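## Task

Two pallets rest on the floor next to the track: the north pallet close to the track's -y end and the south pallet close to its +y end. The south pallet starts with four closed cases and the north one with two; the label on each lid gives that case's gross mass in kg. Shift cases from one pallet to the other so that the north pallet carries 41.0 kg or less and the south pallet 15.0 kg or less. At the end, all six cases must sit directly on a pallet deck, with none stacked on another case. No case may overhang a deck edge by more than about two finger widths. A case that fell to the floor may be picked up again but must finish lid up. Both tools must have released and backed away, and everything must stay in place without the robot holding it. cam_pallet_north views the -y end from above and cam_pallet_south the +y end; +y runs roughly rightward in both images.

## Robot and tools

Robot. Two arms, left_arm and right_arm, each on its own carriage on one shared track along y at x = 0. left_rail serves the +y half, right_rail the -y half. Each arm base sits at x = 0, y = carriage position_m, z = 0.04 m, facing +x. Each arm carries a vacuum tool with four cups: two on channel a (at y = -104.5 mm in the tool frame) and two on channel b (y = +104.5 mm), at x = -62 and +62 mm; the cups point along the tool's +z. The reported cup point is the centre of the four rims.

Scene frame. Fixed to the table: z = 0 is the table top, +z up, +x the direction the arms face, +y to their left, y = 0 mid-track. The table starts at x = 0.50 m and exists only for y between -0.90 and 0.90 m; beyond that the floor is 0.53 m below z = 0, which is where the pallets are. Printed cup positions can be slightly off, more so at long reach.

execute_actions takes "actions", a list run in order. Each action may contain "rows", "steps", "until", and device commands for left_rail or right_rail.
- rows: up to 15 rows; each row lasts one control step (1/30 s). Every row is a single list of 16 numbers in [-1, 1] covering both arms: left dx, dy, dz, rx, ry, rz, left suction_a, suction_b, then the same eight for the right arm. dx..rz are an offset, not a pose: the target relative to the cup point's measured pose when the action began (for a call's first action, the last pose reported), expressed in the cup point's own axes. Each row is measured from that same start, not from the row before. 1.0 equals 0.6 m or 180 degrees; rx, ry, rz form one rotation vector. suction values: above 0.01 means on, 0 off; they persist, so resend the current values to keep an arm's vacuum unchanged.
- steps: 1 to 450 control steps (default 15), at least as many as rows. After the last row the arms keep heading to its target, so give long moves more steps.
- until: ends the action early once every condition holds, e.g. {"left_rail": {"position_status": ["!=", "moving"]}}, or {"all": {"status": "ended"}} / {"any": {"status": "ended"}}. Numbers need a comparison (=, !=, <, <=, >, >=).
- left_rail / right_rail: position_m is an absolute carriage location on the track in metres (left 0.6 to 3, right -3 to -0.6); speed_m_s sets top speed, 0.01 to 1 (starts at 1, persists). {"stop": true} halts it. Rows never move carriages; moving a carriage shifts its arm's tool by the same amount in y. Drive the carriage, wait for it with until, then place the tool. Any out-of-range value or unknown name rejects the whole call.

zoom_image: camera (cam_high, cam_low, cam_pallet_north, cam_pallet_south, cam_left_wrist, cam_right_wrist) and region [x0, y0, x1, y1] in pixels of that camera's last image, at most 504 x 504. Use it to read lid labels.

finished_scene: scene number (1 or 2); ends that scene irreversibly and reports success.

Results. The state line gives each cup point's position (m), quaternion wxyz and velocities in the scene frame. Joint positions/velocities list rail then six joints per arm. Hand target is the pose the controller is currently driving toward. suction_measured_a/b show vacuum (0 to 1; airtight surfaces reach 0.83+, cardboard less; settles in about 1.3 s); part_present_a/b switch to 1 above 0.09. Wrist force/torque are flange sensor readings in the tool axes, noisy with a fixed offset, saturating near 200 N. Carriage position_status: moving, done, stopped, contact_stop (blocked, check position_m once settled), time_out, stopped_with_arm (its arm was held back: send followable rows, then resend), stopped_for_other_arm (move arms apart, wait 30 steps, resend). position_answer not_taken means resend once the carriage stands. "pose unreachable" means the clearance check altered or blocked that arm's command.

Motion limits. Each step the commanded pose is clipped to 100 mm and 16 degrees from the measured pose; joints have speed limits, so big moves may fall short; send the remainder. Ramp offsets gradually (about 0.01 more per row) to avoid shaking a case loose.

Gripping. Press a channel's two cups fully onto a flat smooth lid, with no edges or holes under a rim; one uncovered cup kills that channel. Cups compress up to about 21 mm. To release: lower in tiny moves until contact, then in one action set both channels to 0 and back the tool straight off. Heavy, off-centre or fast-moved loads can slip. While any part_present is 1 the controller assumes an 11.5 kg load when computing force.

Avoid: arm-to-arm collisions or pressing (includes tools, cameras, carriages and held cases); a force of 400 N or joint torque at its limit (shoulder 656, elbow 385, wrists 95.2 N m) stops the arm for 10 s; knocking anything out of the work area; drops, slams and hard pushes. For handovers, set the case down, switch the giver off before the taker turns on, and lift the giver clear. Objects may occasionally get a brief nudge. The robot keeps executing its last command while you think; faster, smoother robot motion is better.

Each tool is called after "Call:" as name([rows], argument=value, ...), one row to a line, values as JSON.

## Session

Call:
execute_actions(actions=[])

Scene clock: 0.00 s.
left_arm: end_effector_position=(+0.8512, +0.9625, +0.4404) suction_measured_a=0.00 part_present_a=0 suction_measured_b=0.00 part_present_b=0 end_effector_quat_wxyz=(+0.001, +0.001, +1.000, -0.001) end_effector_velocity=(+0.000, -0.000, -0.000) end_effector_angular_velocity=(+0.000, +0.000, +0.000) | right_arm: end_effector_position=(+0.8486, -1.0097, +0.4392) suction_measured_a=0.00 part_present_a=0 suction_measured_b=0.00 part_present_b=0 end_effector_quat_wxyz=(-0.001, -0.000, +1.000, +0.000) end_effector_velocity=(+0.000, -0.000, -0.000) end_effector_angular_velocity=(+0.000, +0.000, -0.000)
Joint positions: left_arm=[ 0.964 -0.24  -1.497  2.091 -2.166 -1.572  1.332] | right_arm=[-1.01  -0.239 -1.499  2.094 -2.164 -1.571  1.331]
Joint velocities: left_arm=[ 0. -0.  0. -0.  0. -0. -0.] | right_arm=[ 0. -0.  0. -0.  0. -0. -0.]
Wrist force (N, on the end effector, along its own x y z axes, offset not removed): no reading
Wrist torque (N m, same axes, about the end effector's origin, offset not removed): no reading
Hand target (left_arm): +0.851, +0.963, +0.440; +0.001, +0.001, +1.000, -0.001
Hand target (right_arm): +0.849, -1.010, +0.439; -0.001, -0.000, +1.000, +0.000
left_rail: position_m=0.964 position_m_goal=0.964 speed_m_s=1.00 position_status=done position_answer=taken refusals=0
right_rail: position_m=-1.010 position_m_goal=-1.010 speed_m_s=1.00 position_status=done position_answer=taken refusals=0

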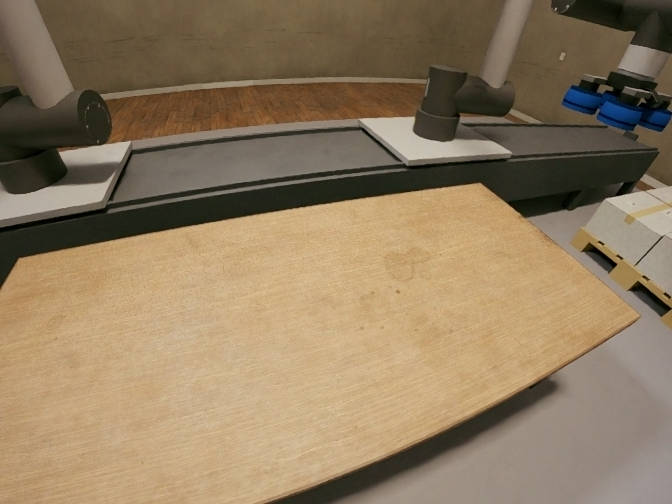

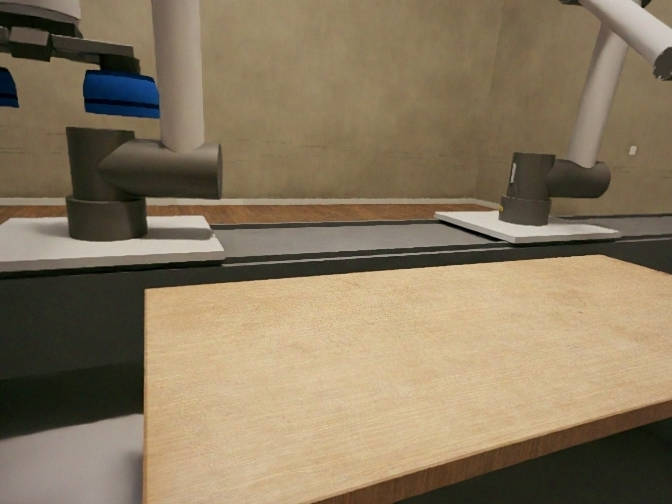

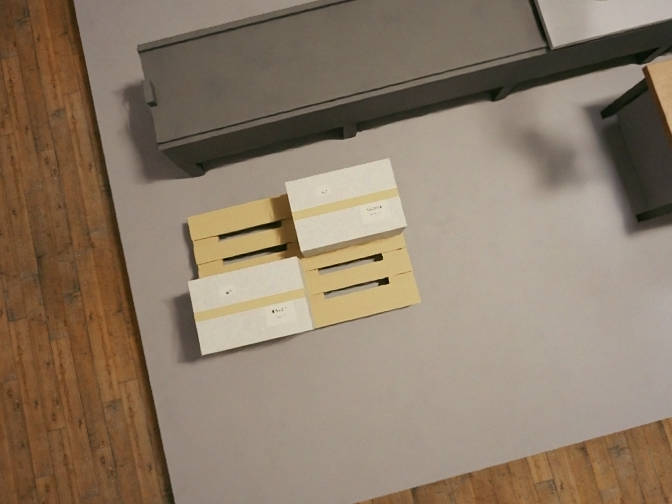

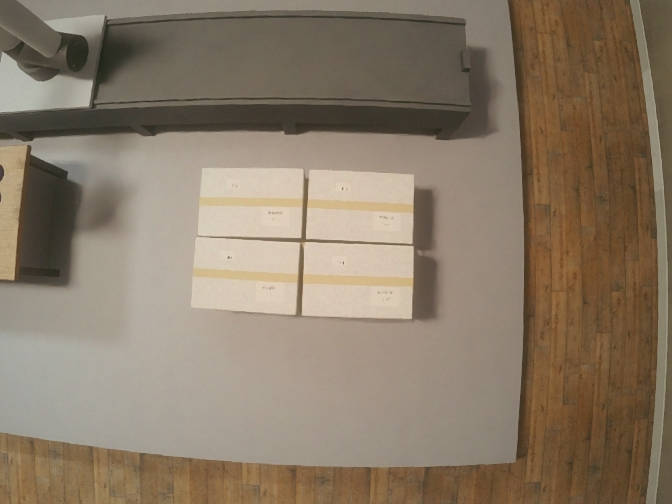

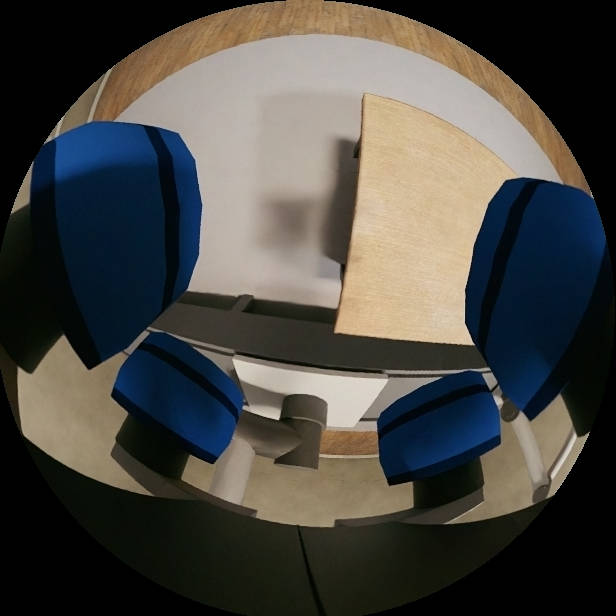

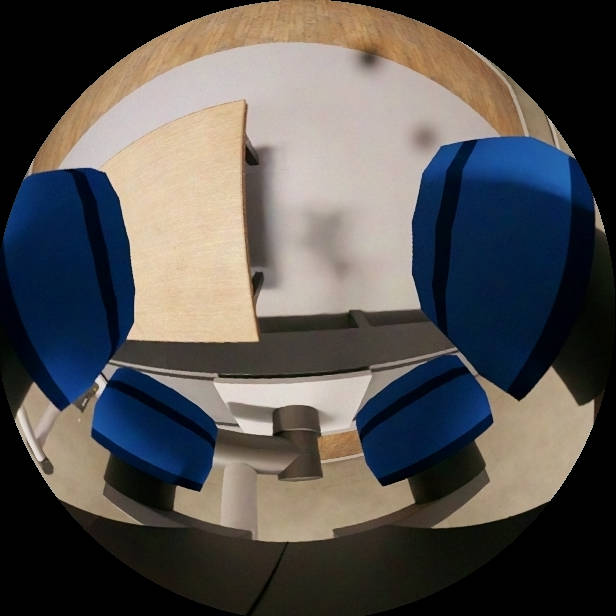

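Call:
zoom_image(camera="cam_pallet_south", region=[190, 165, 310, 245])

Call:
zoom_image(camera="cam_pallet_south", region=[300, 165, 420, 245])

Call:
zoom_image(camera="cam_pallet_south", region=[190, 235, 310, 320])

Call:
zoom_image(camera="cam_pallet_south", region=[300, 235, 420, 320])

Call:
zoom_image(camera="cam_pallet_north", region=[180, 250, 320, 360])

Call:
zoom_image(camera="cam_pallet_north", region=[280, 155, 420, 260])

Region (190, 165, 310, 245) of cam_pallet_south's 672x504 image, scaled by 4.200, with more detail than that image has.

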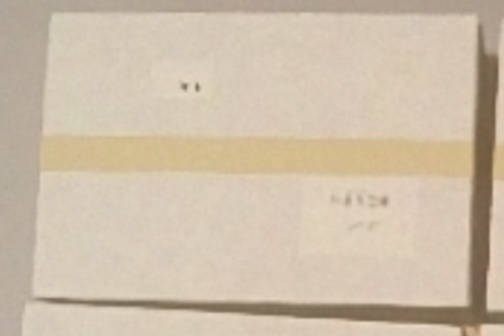

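Region (300, 165, 420, 245) of cam_pallet_south's 672x504 image, scaled by 4.200, with more detail than that image has.

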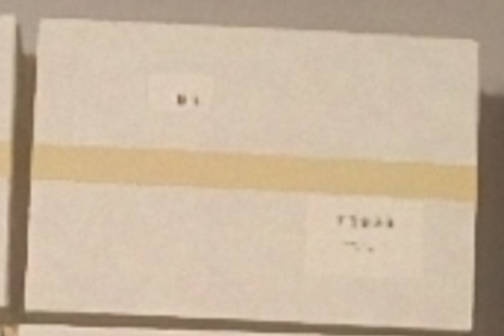

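Region (190, 235, 310, 320) of cam_pallet_south's 672x504 image, scaled by 4.200, with more detail than that image has; it fills the top 357 rows of this view, and the rest is white.

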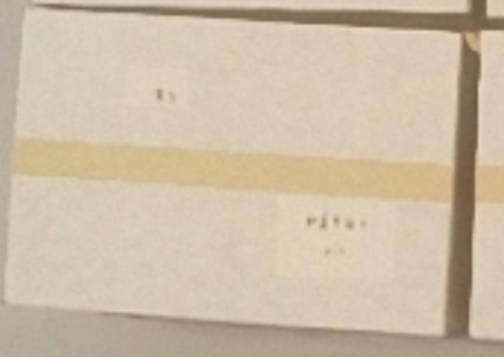

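Region (300, 235, 420, 320) of cam_pallet_south's 672x504 image, scaled by 4.200, with more detail than that image has; it fills the top 357 rows of this view, and the rest is white.

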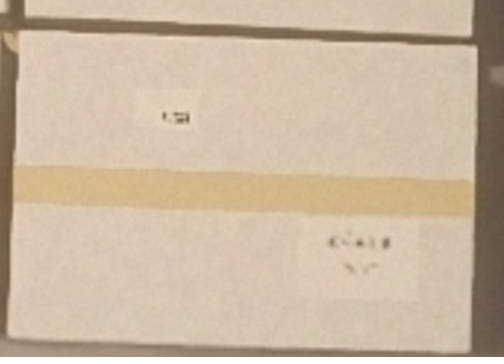

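Region (180, 250, 320, 360) of cam_pallet_north's 672x504 image, scaled by 3.600, with more detail than that image has; it fills the top 396 rows of this view, and the rest is white.

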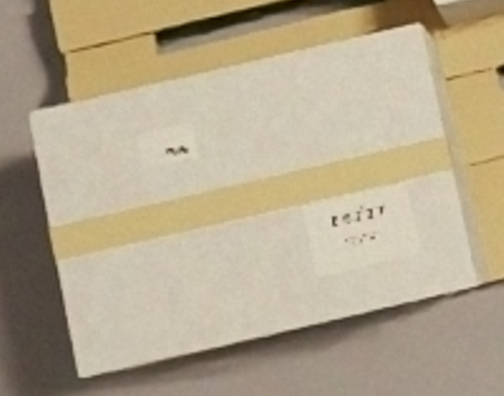

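Region (280, 155, 420, 260) of cam_pallet_north's 672x504 image, scaled by 3.600, with more detail than that image has; it fills the top 378 rows of this view, and the rest is white.

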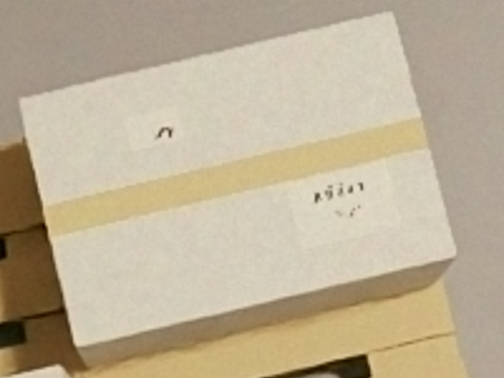

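Call:
execute_actions([
  {"left_rail":{"position_m":2.45},"right_rail":{"position_m":-2.45},"rows":[[-0.25,0,0.25,0,0,0,0,0,-0.25,0,0.25,0,0,0,0,0]],"steps":150,"until":{"all":{"status":"ended"}}},
  {"steps":20},
])

Scene clock: 3.80 s.
left_arm: end_effector_position=(+1.0012, +2.4479, +0.2902) suction_measured_a=0.00 part_present_a=0 suction_measured_b=0.00 part_present_b=0 end_effector_quat_wxyz=(+0.001, +0.001, +1.000, -0.001) end_effector_velocity=(-0.000, -0.000, +0.000) end_effector_angular_velocity=(-0.000, -0.000, -0.000) | right_arm: end_effector_position=(+0.9985, -2.4499, +0.2894) suction_measured_a=0.00 part_present_a=0 suction_measured_b=0.00 part_present_b=0 end_effector_quat_wxyz=(-0.001, -0.000, +1.000, +0.000) end_effector_velocity=(+0.000, +0.000, -0.000) end_effector_angular_velocity=(+0.000, -0.000, -0.000)
Joint positions: left_arm=[ 2.45  -0.204 -1.218  1.988 -2.342 -1.572  1.368] | right_arm=[-2.45  -0.203 -1.22   1.99  -2.34  -1.571  1.368]
Joint velocities: left_arm=[ 0. -0. -0.  0. -0. -0. -0.] | right_arm=[ 0. -0.  0. -0.  0.  0. -0.]
Wrist force (N, on the end effector, along its own x y z axes, offset not removed): left_arm=[4.4 0.0 2.1] | right_arm=[1.0 1.1 1.9]
Wrist torque (N m, same axes, about the end effector's origin, offset not removed): left_arm=[-0.14 -0.48 0.36] | right_arm=[-0.42 -0.55 -0.45]
Hand target (left_arm): +1.001, +2.448, +0.290; +0.001, +0.001, +1.000, -0.001
Hand target (right_arm): +0.999, -2.450, +0.289; -0.001, -0.000, +1.000, +0.000
Off the commanded pose (left_arm): 0.001 m, 0 deg.
Off the commanded pose (right_arm): 0.001 m, 0 deg.
left_rail: position_m=2.450 position_m_goal=2.450 speed_m_s=1.00 position_status=done position_answer=taken refusals=0
right_rail: position_m=-2.450 position_m_goal=-2.450 speed_m_s=1.00 position_status=done position_answer=taken refusals=0

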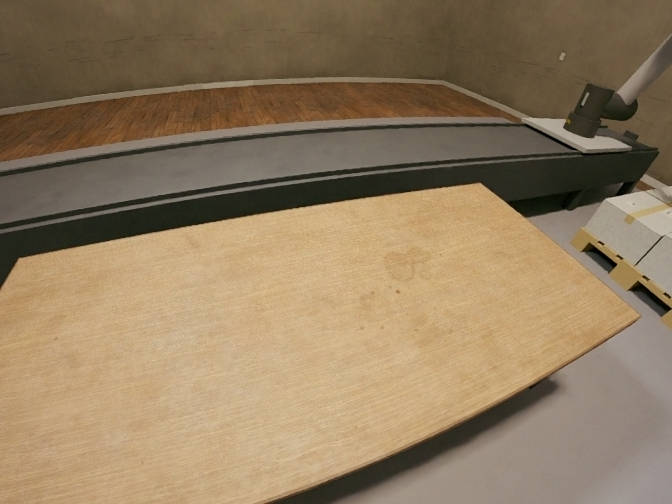

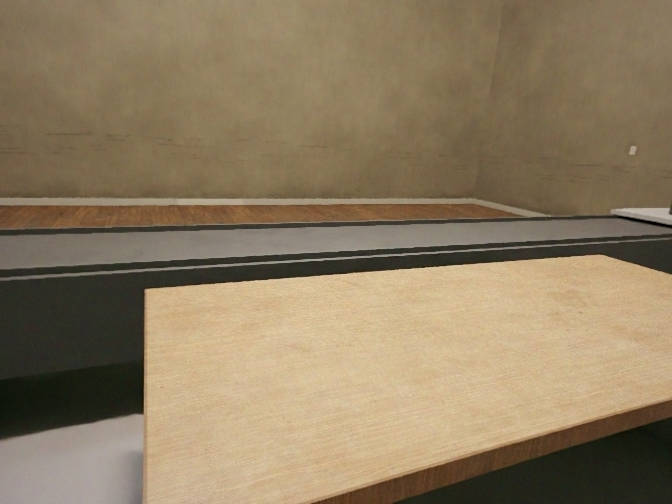

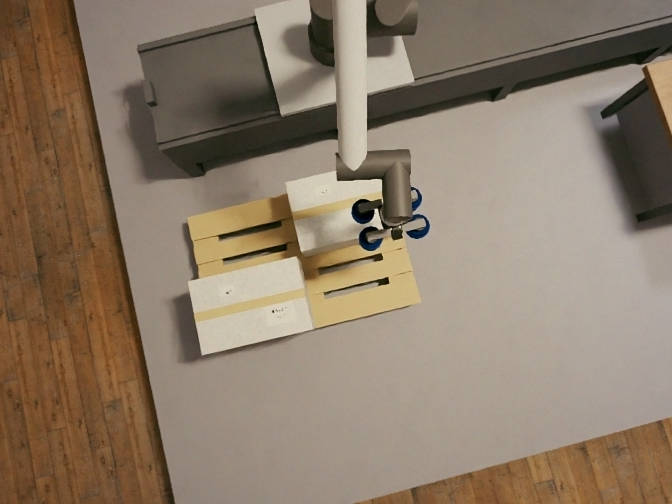

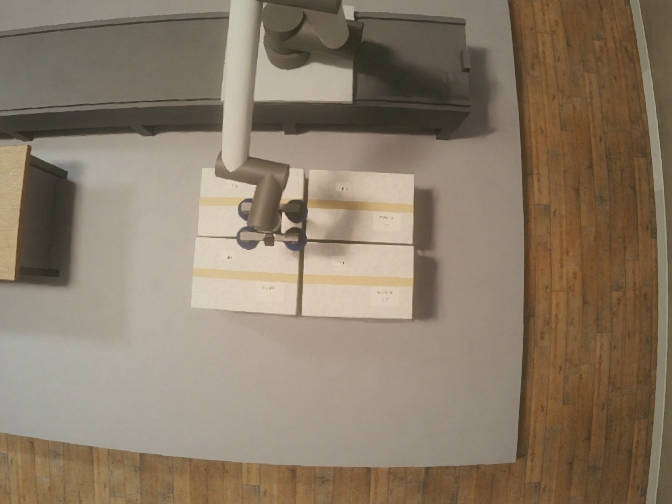

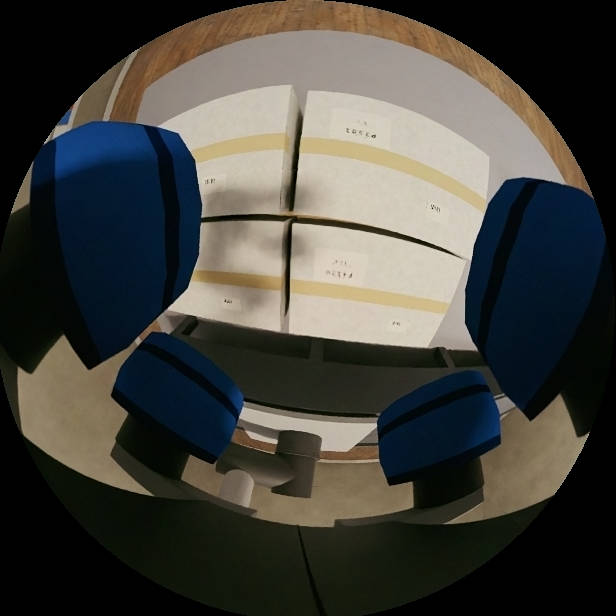

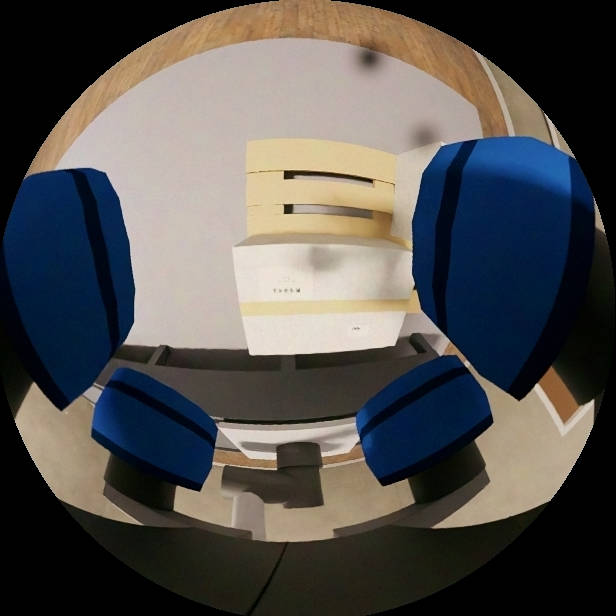

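Call:
zoom_image(camera="cam_left_wrist", region=[310, 240, 390, 300])

Call:
zoom_image(camera="cam_left_wrist", region=[320, 100, 400, 160])

Call:
zoom_image(camera="cam_right_wrist", region=[250, 255, 330, 315])

Region (310, 240, 390, 300) of cam_left_wrist's 616x616 image, scaled by 6.300, with more detail than that image has; it fills the top 378 rows of this view, and the rest is white.

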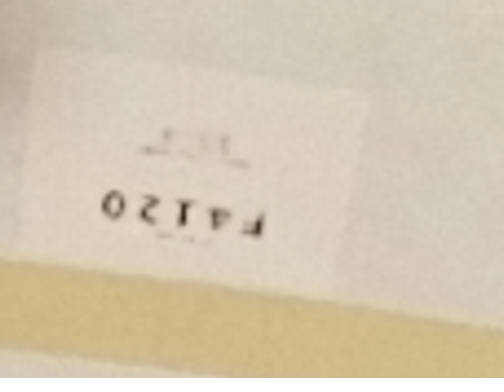

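Region (320, 100, 400, 160) of cam_left_wrist's 616x616 image, scaled by 6.300, with more detail than that image has; it fills the top 378 rows of this view, and the rest is white.

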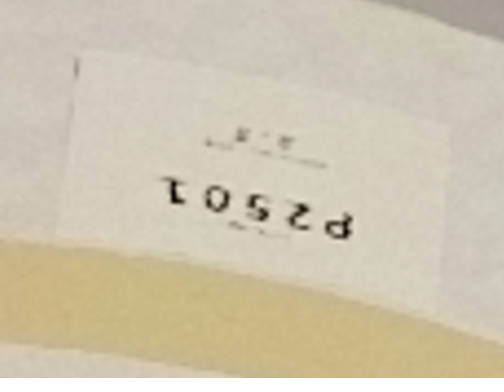

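Region (250, 255, 330, 315) of cam_right_wrist's 616x616 image, scaled by 6.300, with more detail than that image has; it fills the top 378 rows of this view, and the rest is white.

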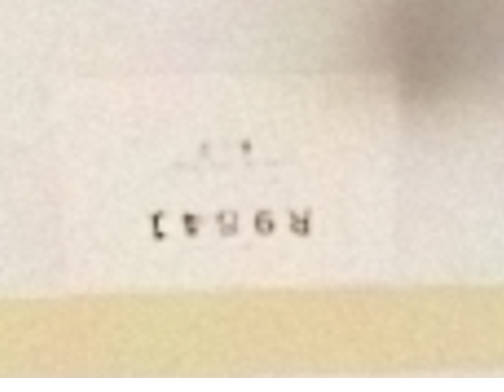

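Call:
execute_actions([
  {"rows":[[0.333,-0.05,0.233,0,0,0,0,0,0.38,0.07,0.233,0,0,0,0,0]],"steps":40},
])

Call:
zoom_image(camera="cam_left_wrist", region=[230, 150, 390, 310])

Call:
zoom_image(camera="cam_right_wrist", region=[230, 150, 390, 310])

Scene clock: 6.53 s.
left_arm: end_effector_position=(+0.8015, +2.4181, +0.1504) suction_measured_a=0.00 part_present_a=0 suction_measured_b=0.00 part_present_b=0 end_effector_quat_wxyz=(+0.001, +0.001, +1.000, -0.001) end_effector_velocity=(-0.001, -0.000, -0.001) end_effector_angular_velocity=(+0.000, -0.000, +0.000) | right_arm: end_effector_position=(+0.7705, -2.4078, +0.1499) suction_measured_a=0.00 part_present_a=0 suction_measured_b=0.00 part_present_b=0 end_effector_quat_wxyz=(-0.001, -0.000, +1.000, +0.000) end_effector_velocity=(-0.001, +0.000, -0.001) end_effector_angular_velocity=(-0.000, -0.000, +0.000)
Joint positions: left_arm=[ 2.45  -0.293 -1.23   2.333 -2.675 -1.572  1.28 ] | right_arm=[-2.45  -0.209 -1.252  2.374 -2.691 -1.571  1.361]
Joint velocities: left_arm=[ 0.    -0.     0.     0.001 -0.002  0.    -0.001] | right_arm=[ 0.    -0.     0.     0.002 -0.003  0.    -0.   ]
Wrist force (N, on the end effector, along its own x y z axes, offset not removed): left_arm=[2.8 -1.4 1.6] | right_arm=[0.6 0.0 -2.2]
Wrist torque (N m, same axes, about the end effector's origin, offset not removed): left_arm=[-0.46 -0.36 0.25] | right_arm=[-0.51 -0.57 -0.44]
Hand target (left_arm): +0.801, +2.418, +0.150; +0.001, +0.001, +1.000, -0.001
Hand target (right_arm): +0.770, -2.408, +0.150; -0.001, -0.000, +1.000, +0.000
Off the commanded pose (left_arm): 0.000 m, 0 deg.
Off the commanded pose (right_arm): 0.000 m, 0 deg.
left_rail: position_m=2.450 position_m_goal=2.450 speed_m_s=1.00 position_status=done position_answer=taken refusals=0
right_rail: position_m=-2.450 position_m_goal=-2.450 speed_m_s=1.00 position_status=done position_answer=taken refusals=0

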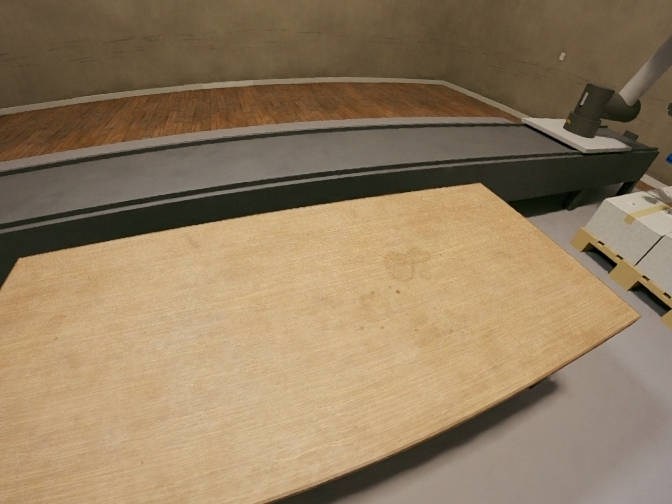

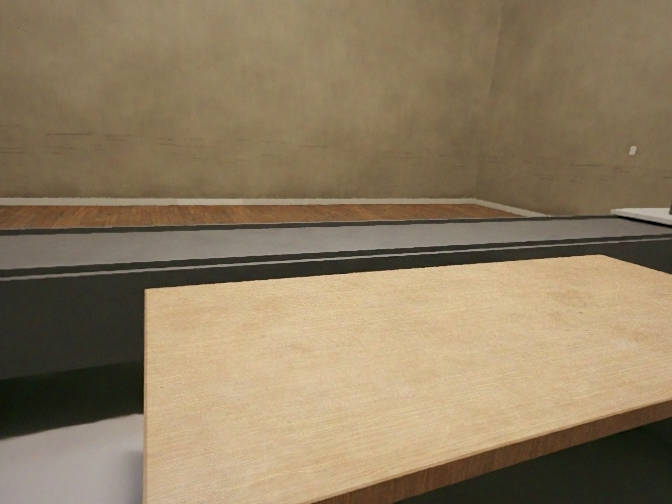

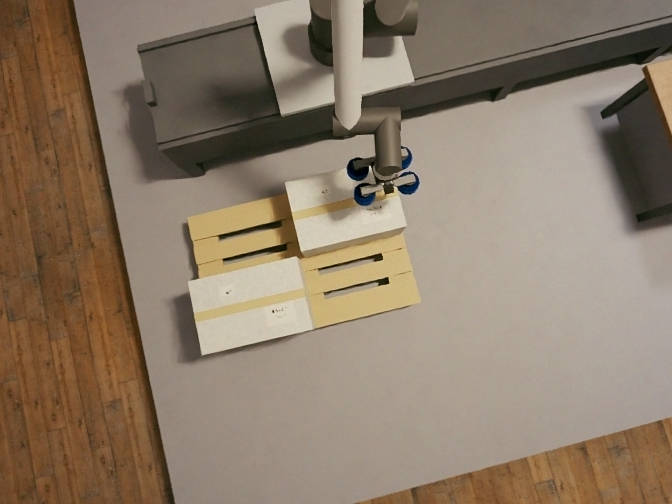

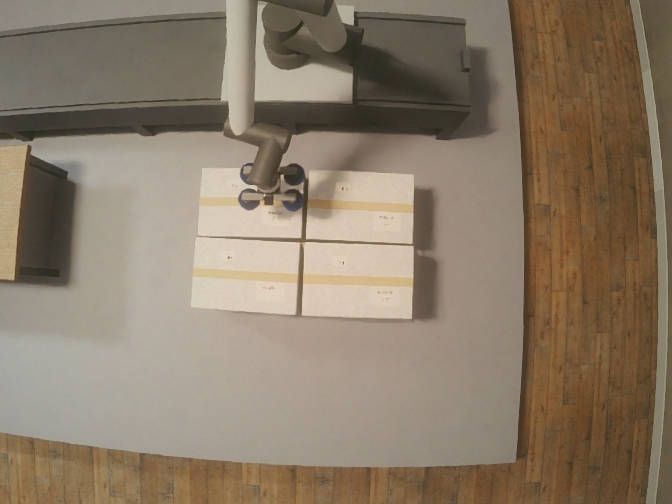

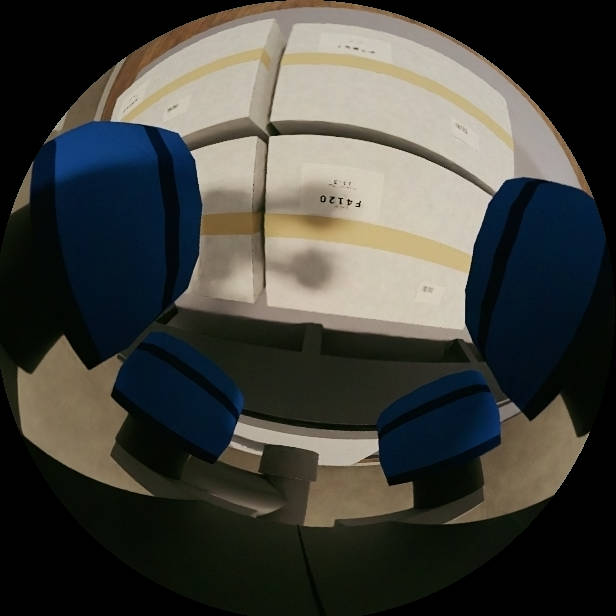

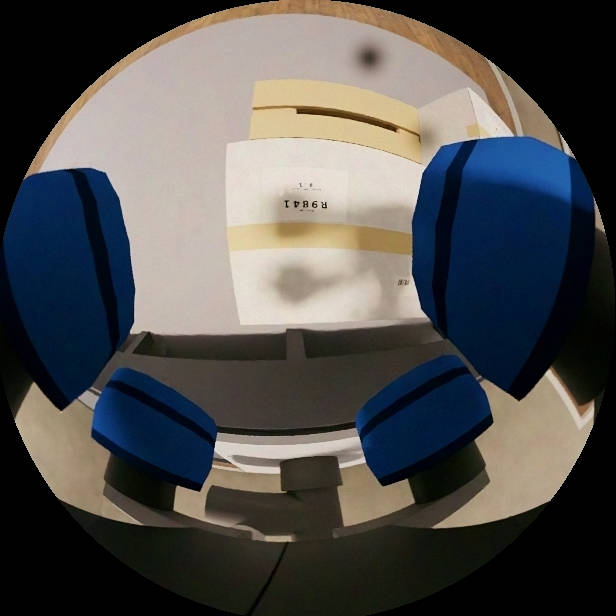

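Region (230, 150, 390, 310) of cam_left_wrist's 616x616 image, scaled by 3.150, with more detail than that image has.

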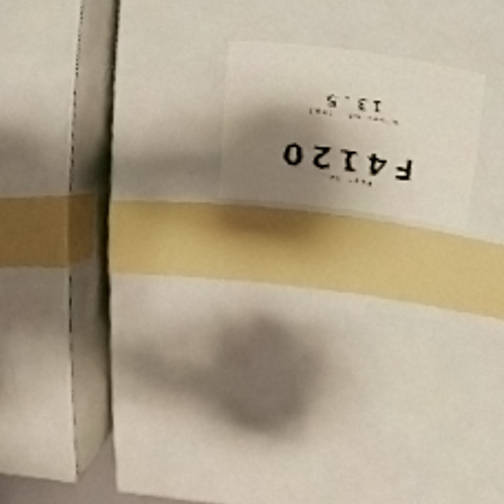

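Region (230, 150, 390, 310) of cam_right_wrist's 616x616 image, scaled by 3.150, with more detail than that image has.

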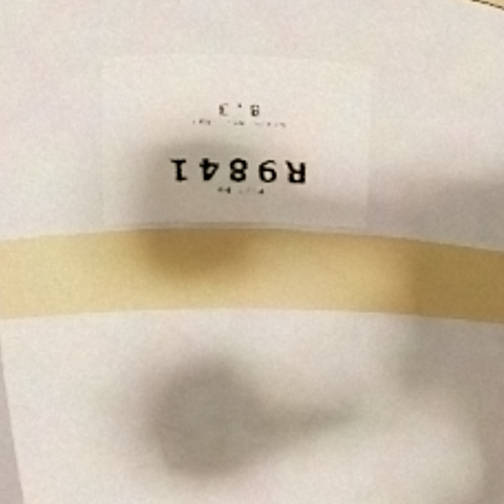

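Call:
zoom_image(camera="cam_left_wrist", region=[320, 170, 370, 205])

Call:
zoom_image(camera="cam_right_wrist", region=[280, 175, 335, 210])

Call:
zoom_image(camera="cam_left_wrist", region=[320, 30, 390, 65])

Region (320, 170, 370, 205) of cam_left_wrist's 616x616 image, scaled by 10.080, with more detail than that image has; it fills the top 353 rows of this view, and the rest is white.

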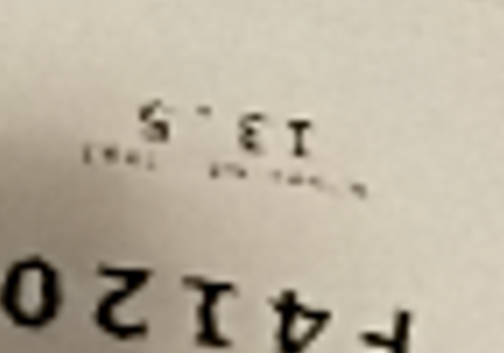

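Region (280, 175, 335, 210) of cam_right_wrist's 616x616 image, scaled by 9.164, with more detail than that image has; it fills the top 321 rows of this view, and the rest is white.

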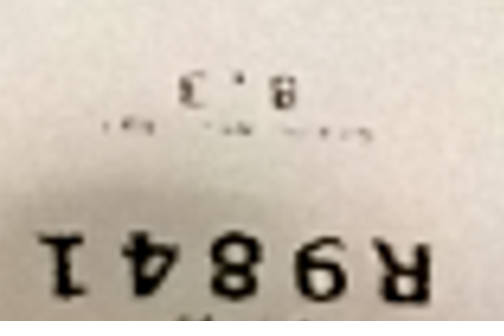

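Region (320, 30, 390, 65) of cam_left_wrist's 616x616 image, scaled by 7.200, with more detail than that image has.

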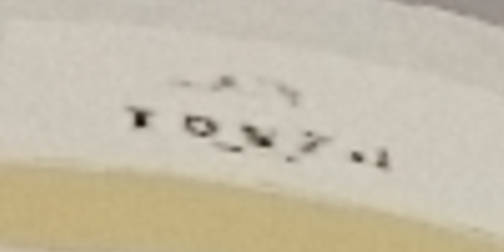

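Call:
execute_actions([
  {"right_rail":{"position_m":-3.0},"rows":[[-0.68,0,0.1,0,0,0,0,0,-0.68,-0.1,0.1,0,0,0,0,0]],"steps":60,"until":{"all":{"status":"ended"}}},
  {"steps":25},
])

Call:
zoom_image(camera="cam_left_wrist", region=[260, 130, 400, 250])

Call:
zoom_image(camera="cam_right_wrist", region=[240, 130, 380, 250])

Scene clock: 9.13 s.
left_arm: end_effector_position=(+1.2094, +2.4177, +0.0902) suction_measured_a=0.00 part_present_a=0 suction_measured_b=0.00 part_present_b=0 end_effector_quat_wxyz=(+0.001, +0.001, +1.000, -0.001) end_effector_velocity=(+0.000, -0.000, -0.000) end_effector_angular_velocity=(-0.000, +0.000, +0.000) | right_arm: end_effector_position=(+1.1787, -3.0180, +0.0899) suction_measured_a=0.00 part_present_a=0 suction_measured_b=0.00 part_present_b=0 end_effector_quat_wxyz=(-0.001, -0.000, +1.000, +0.000) end_effector_velocity=(+0.000, -0.000, -0.000) end_effector_angular_velocity=(-0.000, +0.000, -0.000)
Joint positions: left_arm=[ 2.45  -0.193 -0.864  1.727 -2.436 -1.572  1.379] | right_arm=[-3.    -0.187 -0.888  1.778 -2.459 -1.571  1.384]
Joint velocities: left_arm=[ 0.  0.  0. -0.  0. -0.  0.] | right_arm=[ 0.  0.  0. -0.  0. -0.  0.]
Wrist force (N, on the end effector, along its own x y z axes, offset not removed): left_arm=[2.3 -1.0 1.8] | right_arm=[2.7 2.2 -1.8]
Wrist torque (N m, same axes, about the end effector's origin, offset not removed): left_arm=[-0.37 -0.18 0.39] | right_arm=[-0.26 -0.67 -0.59]
Hand target (left_arm): +1.209, +2.418, +0.090; +0.001, +0.001, +1.000, -0.001
Hand target (right_arm): +1.179, -3.018, +0.090; -0.001, -0.000, +1.000, +0.000
Off the commanded pose (left_arm): 0.001 m, 0 deg.
Off the commanded pose (right_arm): 0.001 m, 0 deg.
left_rail: position_m=2.450 position_m_goal=2.450 speed_m_s=1.00 position_status=done position_answer=taken refusals=0
right_rail: position_m=-3.000 position_m_goal=-3.000 speed_m_s=1.00 position_status=done position_answer=taken refusals=0

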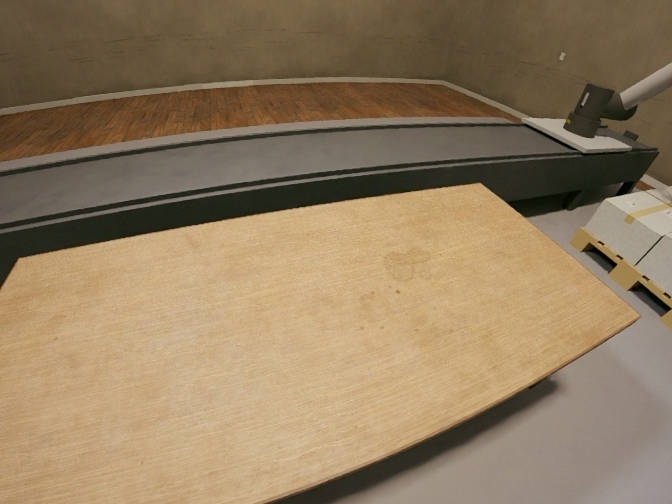

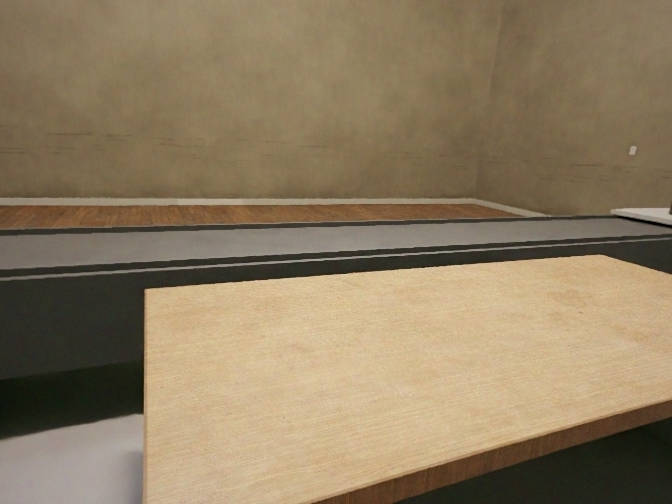

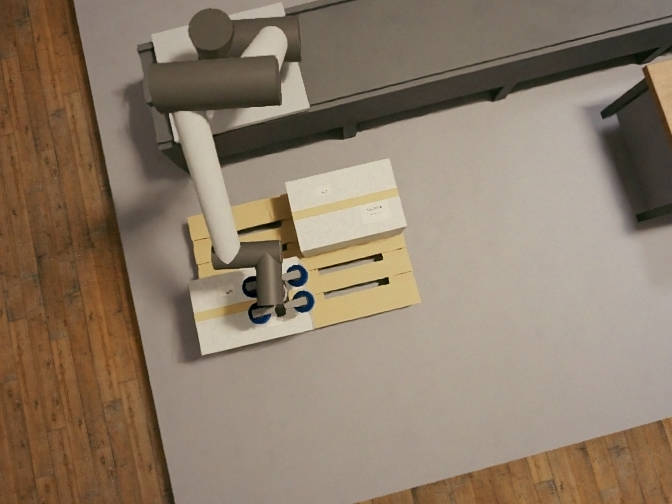

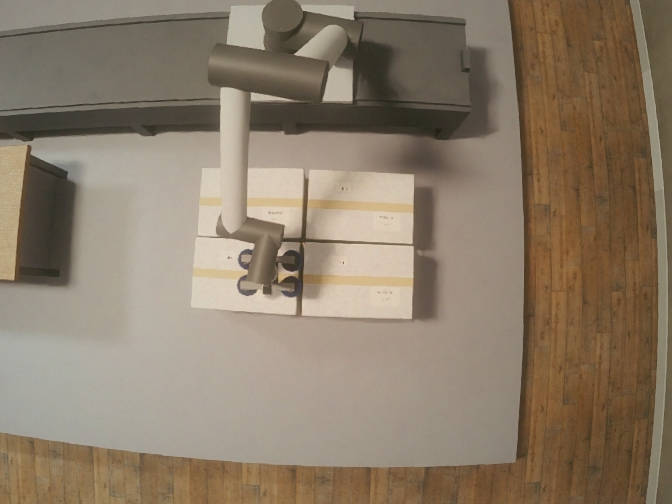

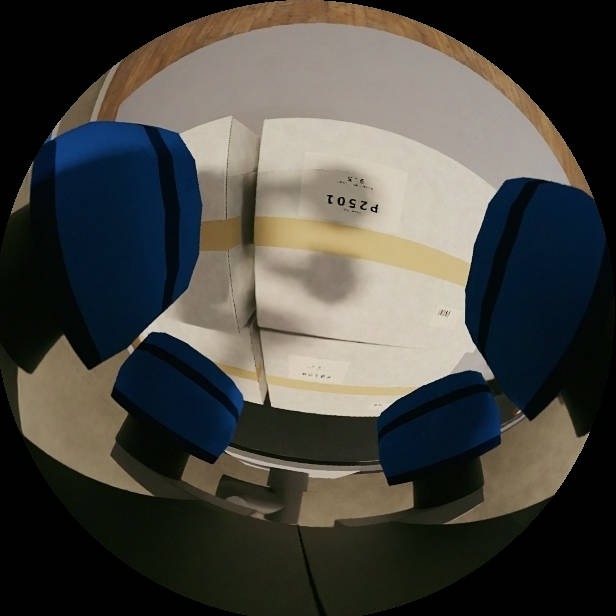

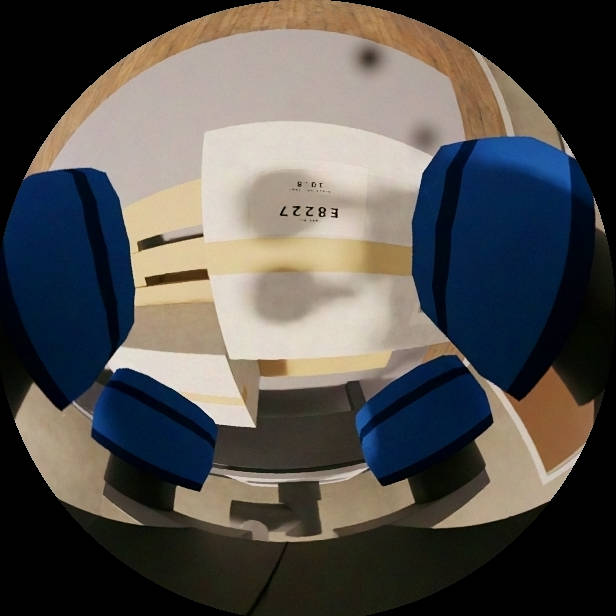

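Region (260, 130, 400, 250) of cam_left_wrist's 616x616 image, scaled by 3.600, with more detail than that image has; it fills the top 432 rows of this view, and the rest is white.

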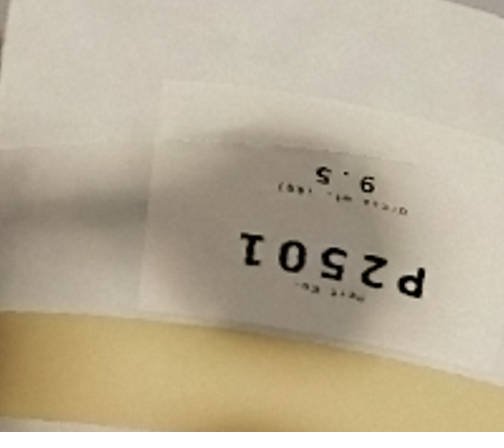

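Region (240, 130, 380, 250) of cam_right_wrist's 616x616 image, scaled by 3.600, with more detail than that image has; it fills the top 432 rows of this view, and the rest is white.

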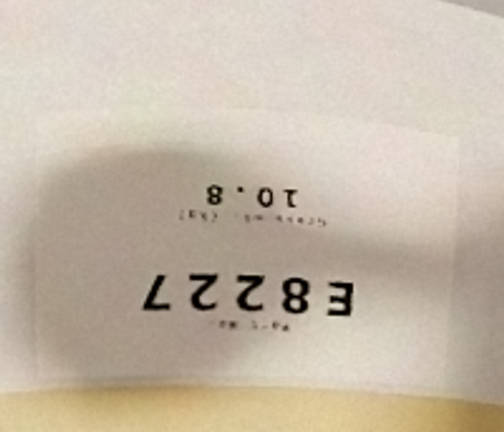

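Call:
execute_actions([
  {"left_rail":{"position_m":3.0},"right_rail":{"position_m":-2.45},"rows":[[0,0.08,0,0,0,0,0,0,0.68,0.1,0.0,0,0,0,0,0]],"steps":60,"until":{"all":{"status":"ended"}}},
  {"steps":25},
])

Call:
zoom_image(camera="cam_left_wrist", region=[260, 130, 400, 250])

Call:
zoom_image(camera="cam_right_wrist", region=[240, 130, 380, 250])

Scene clock: 11.47 s.
left_arm: end_effector_position=(+1.2095, +3.0157, +0.0902) suction_measured_a=0.00 part_present_a=0 suction_measured_b=0.00 part_present_b=0 end_effector_quat_wxyz=(+0.001, +0.001, +1.000, -0.001) end_effector_velocity=(+0.000, -0.000, +0.000) end_effector_angular_velocity=(-0.000, +0.000, -0.000) | right_arm: end_effector_position=(+0.7705, -2.4079, +0.0900) suction_measured_a=0.00 part_present_a=0 suction_measured_b=0.00 part_present_b=0 end_effector_quat_wxyz=(-0.001, -0.000, +1.000, +0.000) end_effector_velocity=(-0.000, +0.000, +0.000) end_effector_angular_velocity=(-0.000, -0.000, +0.000)
Joint positions: left_arm=[ 3.    -0.154 -0.865  1.728 -2.436 -1.572  1.419] | right_arm=[-2.45  -0.209 -1.159  2.392 -2.803 -1.571  1.361]
Joint velocities: left_arm=[ 0. -0. -0. -0.  0. -0.  0.] | right_arm=[ 0.  0. -0.  0. -0.  0. -0.]
Wrist force (N, on the end effector, along its own x y z axes, offset not removed): left_arm=[3.5 -1.4 1.8] | right_arm=[-0.4 4.5 -2.8]
Wrist torque (N m, same axes, about the end effector's origin, offset not removed): left_arm=[-0.40 -0.35 0.26] | right_arm=[0.07 -0.24 -0.41]
Hand target (left_arm): +1.209, +3.016, +0.090; +0.001, +0.001, +1.000, -0.001
Hand target (right_arm): +0.770, -2.408, +0.090; -0.001, -0.000, +1.000, +0.000
Off the commanded pose (left_arm): 0.000 m, 0 deg.
Off the commanded pose (right_arm): 0.001 m, 0 deg.
left_rail: position_m=3.000 position_m_goal=3.000 speed_m_s=1.00 position_status=done position_answer=taken refusals=0
right_rail: position_m=-2.450 position_m_goal=-2.450 speed_m_s=1.00 position_status=done position_answer=taken refusals=0

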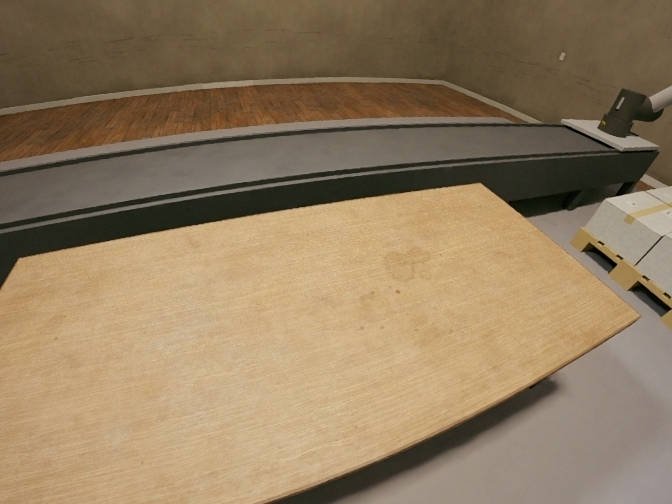

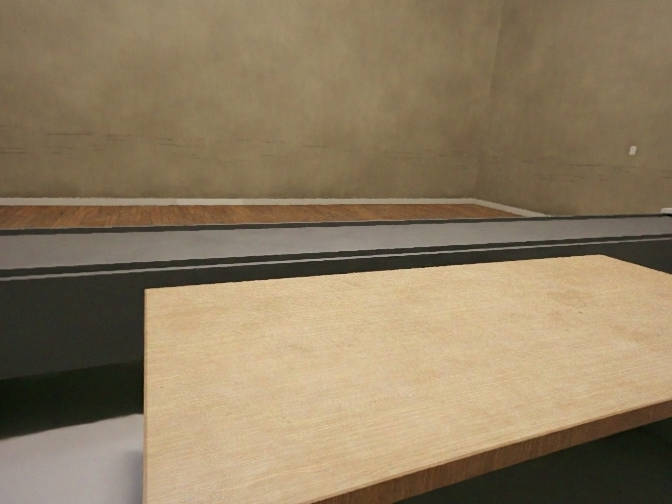

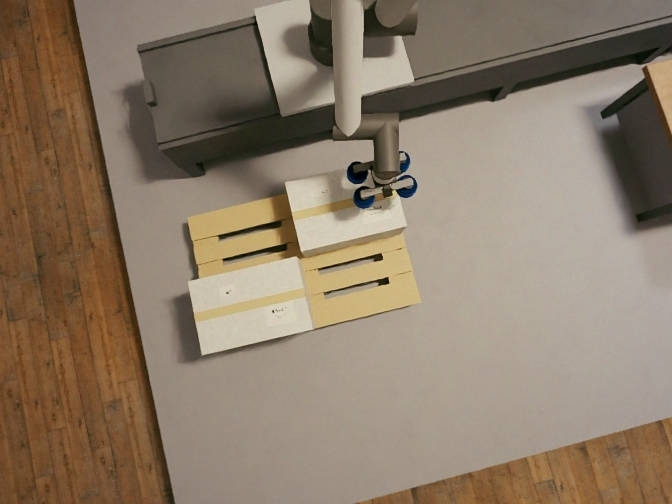

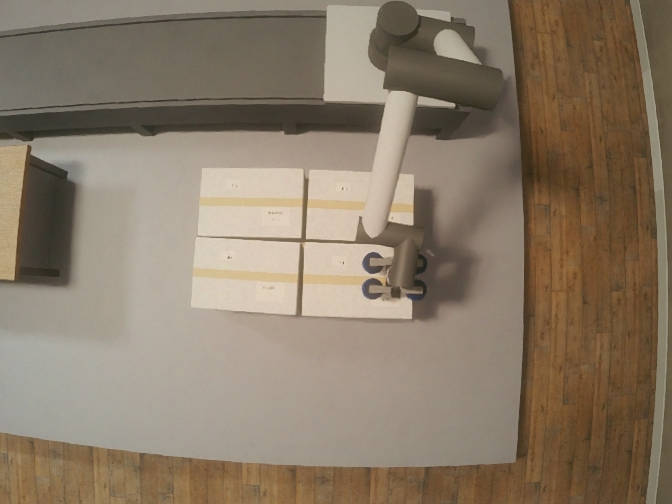

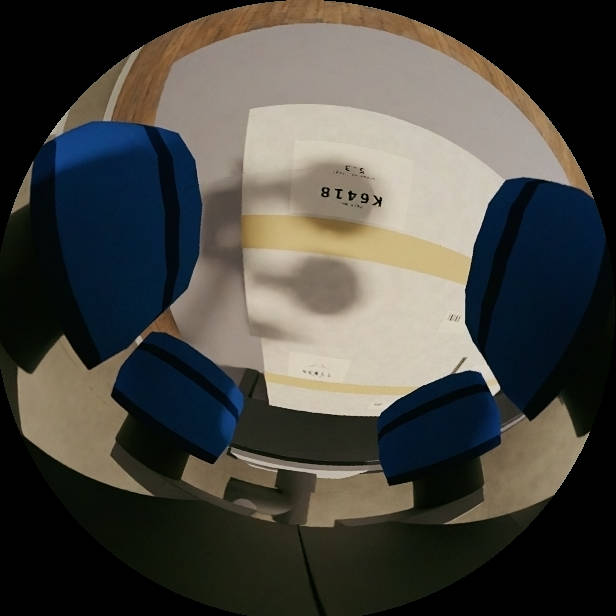

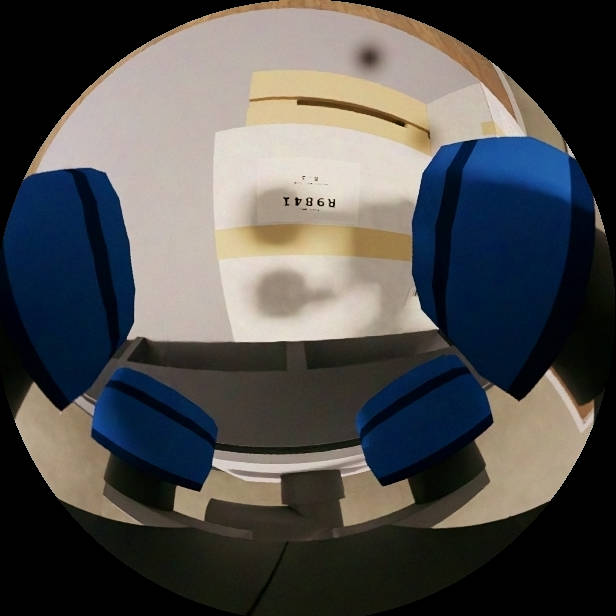

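Region (260, 130, 400, 250) of cam_left_wrist's 616x616 image, scaled by 3.600, with more detail than that image has; it fills the top 432 rows of this view, and the rest is white.

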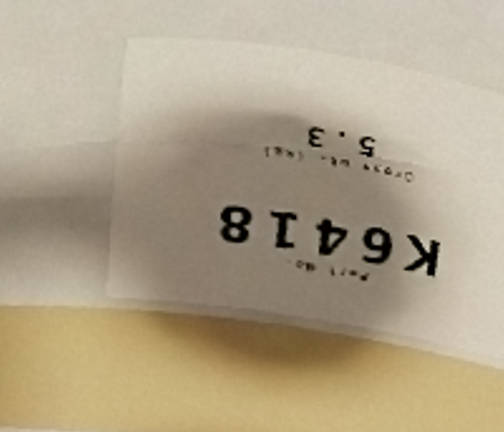

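Region (240, 130, 380, 250) of cam_right_wrist's 616x616 image, scaled by 3.600, with more detail than that image has; it fills the top 432 rows of this view, and the rest is white.

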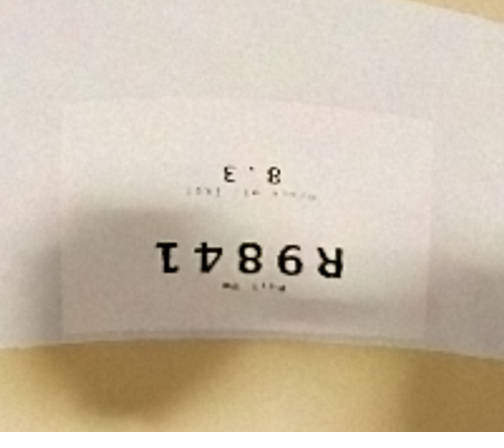

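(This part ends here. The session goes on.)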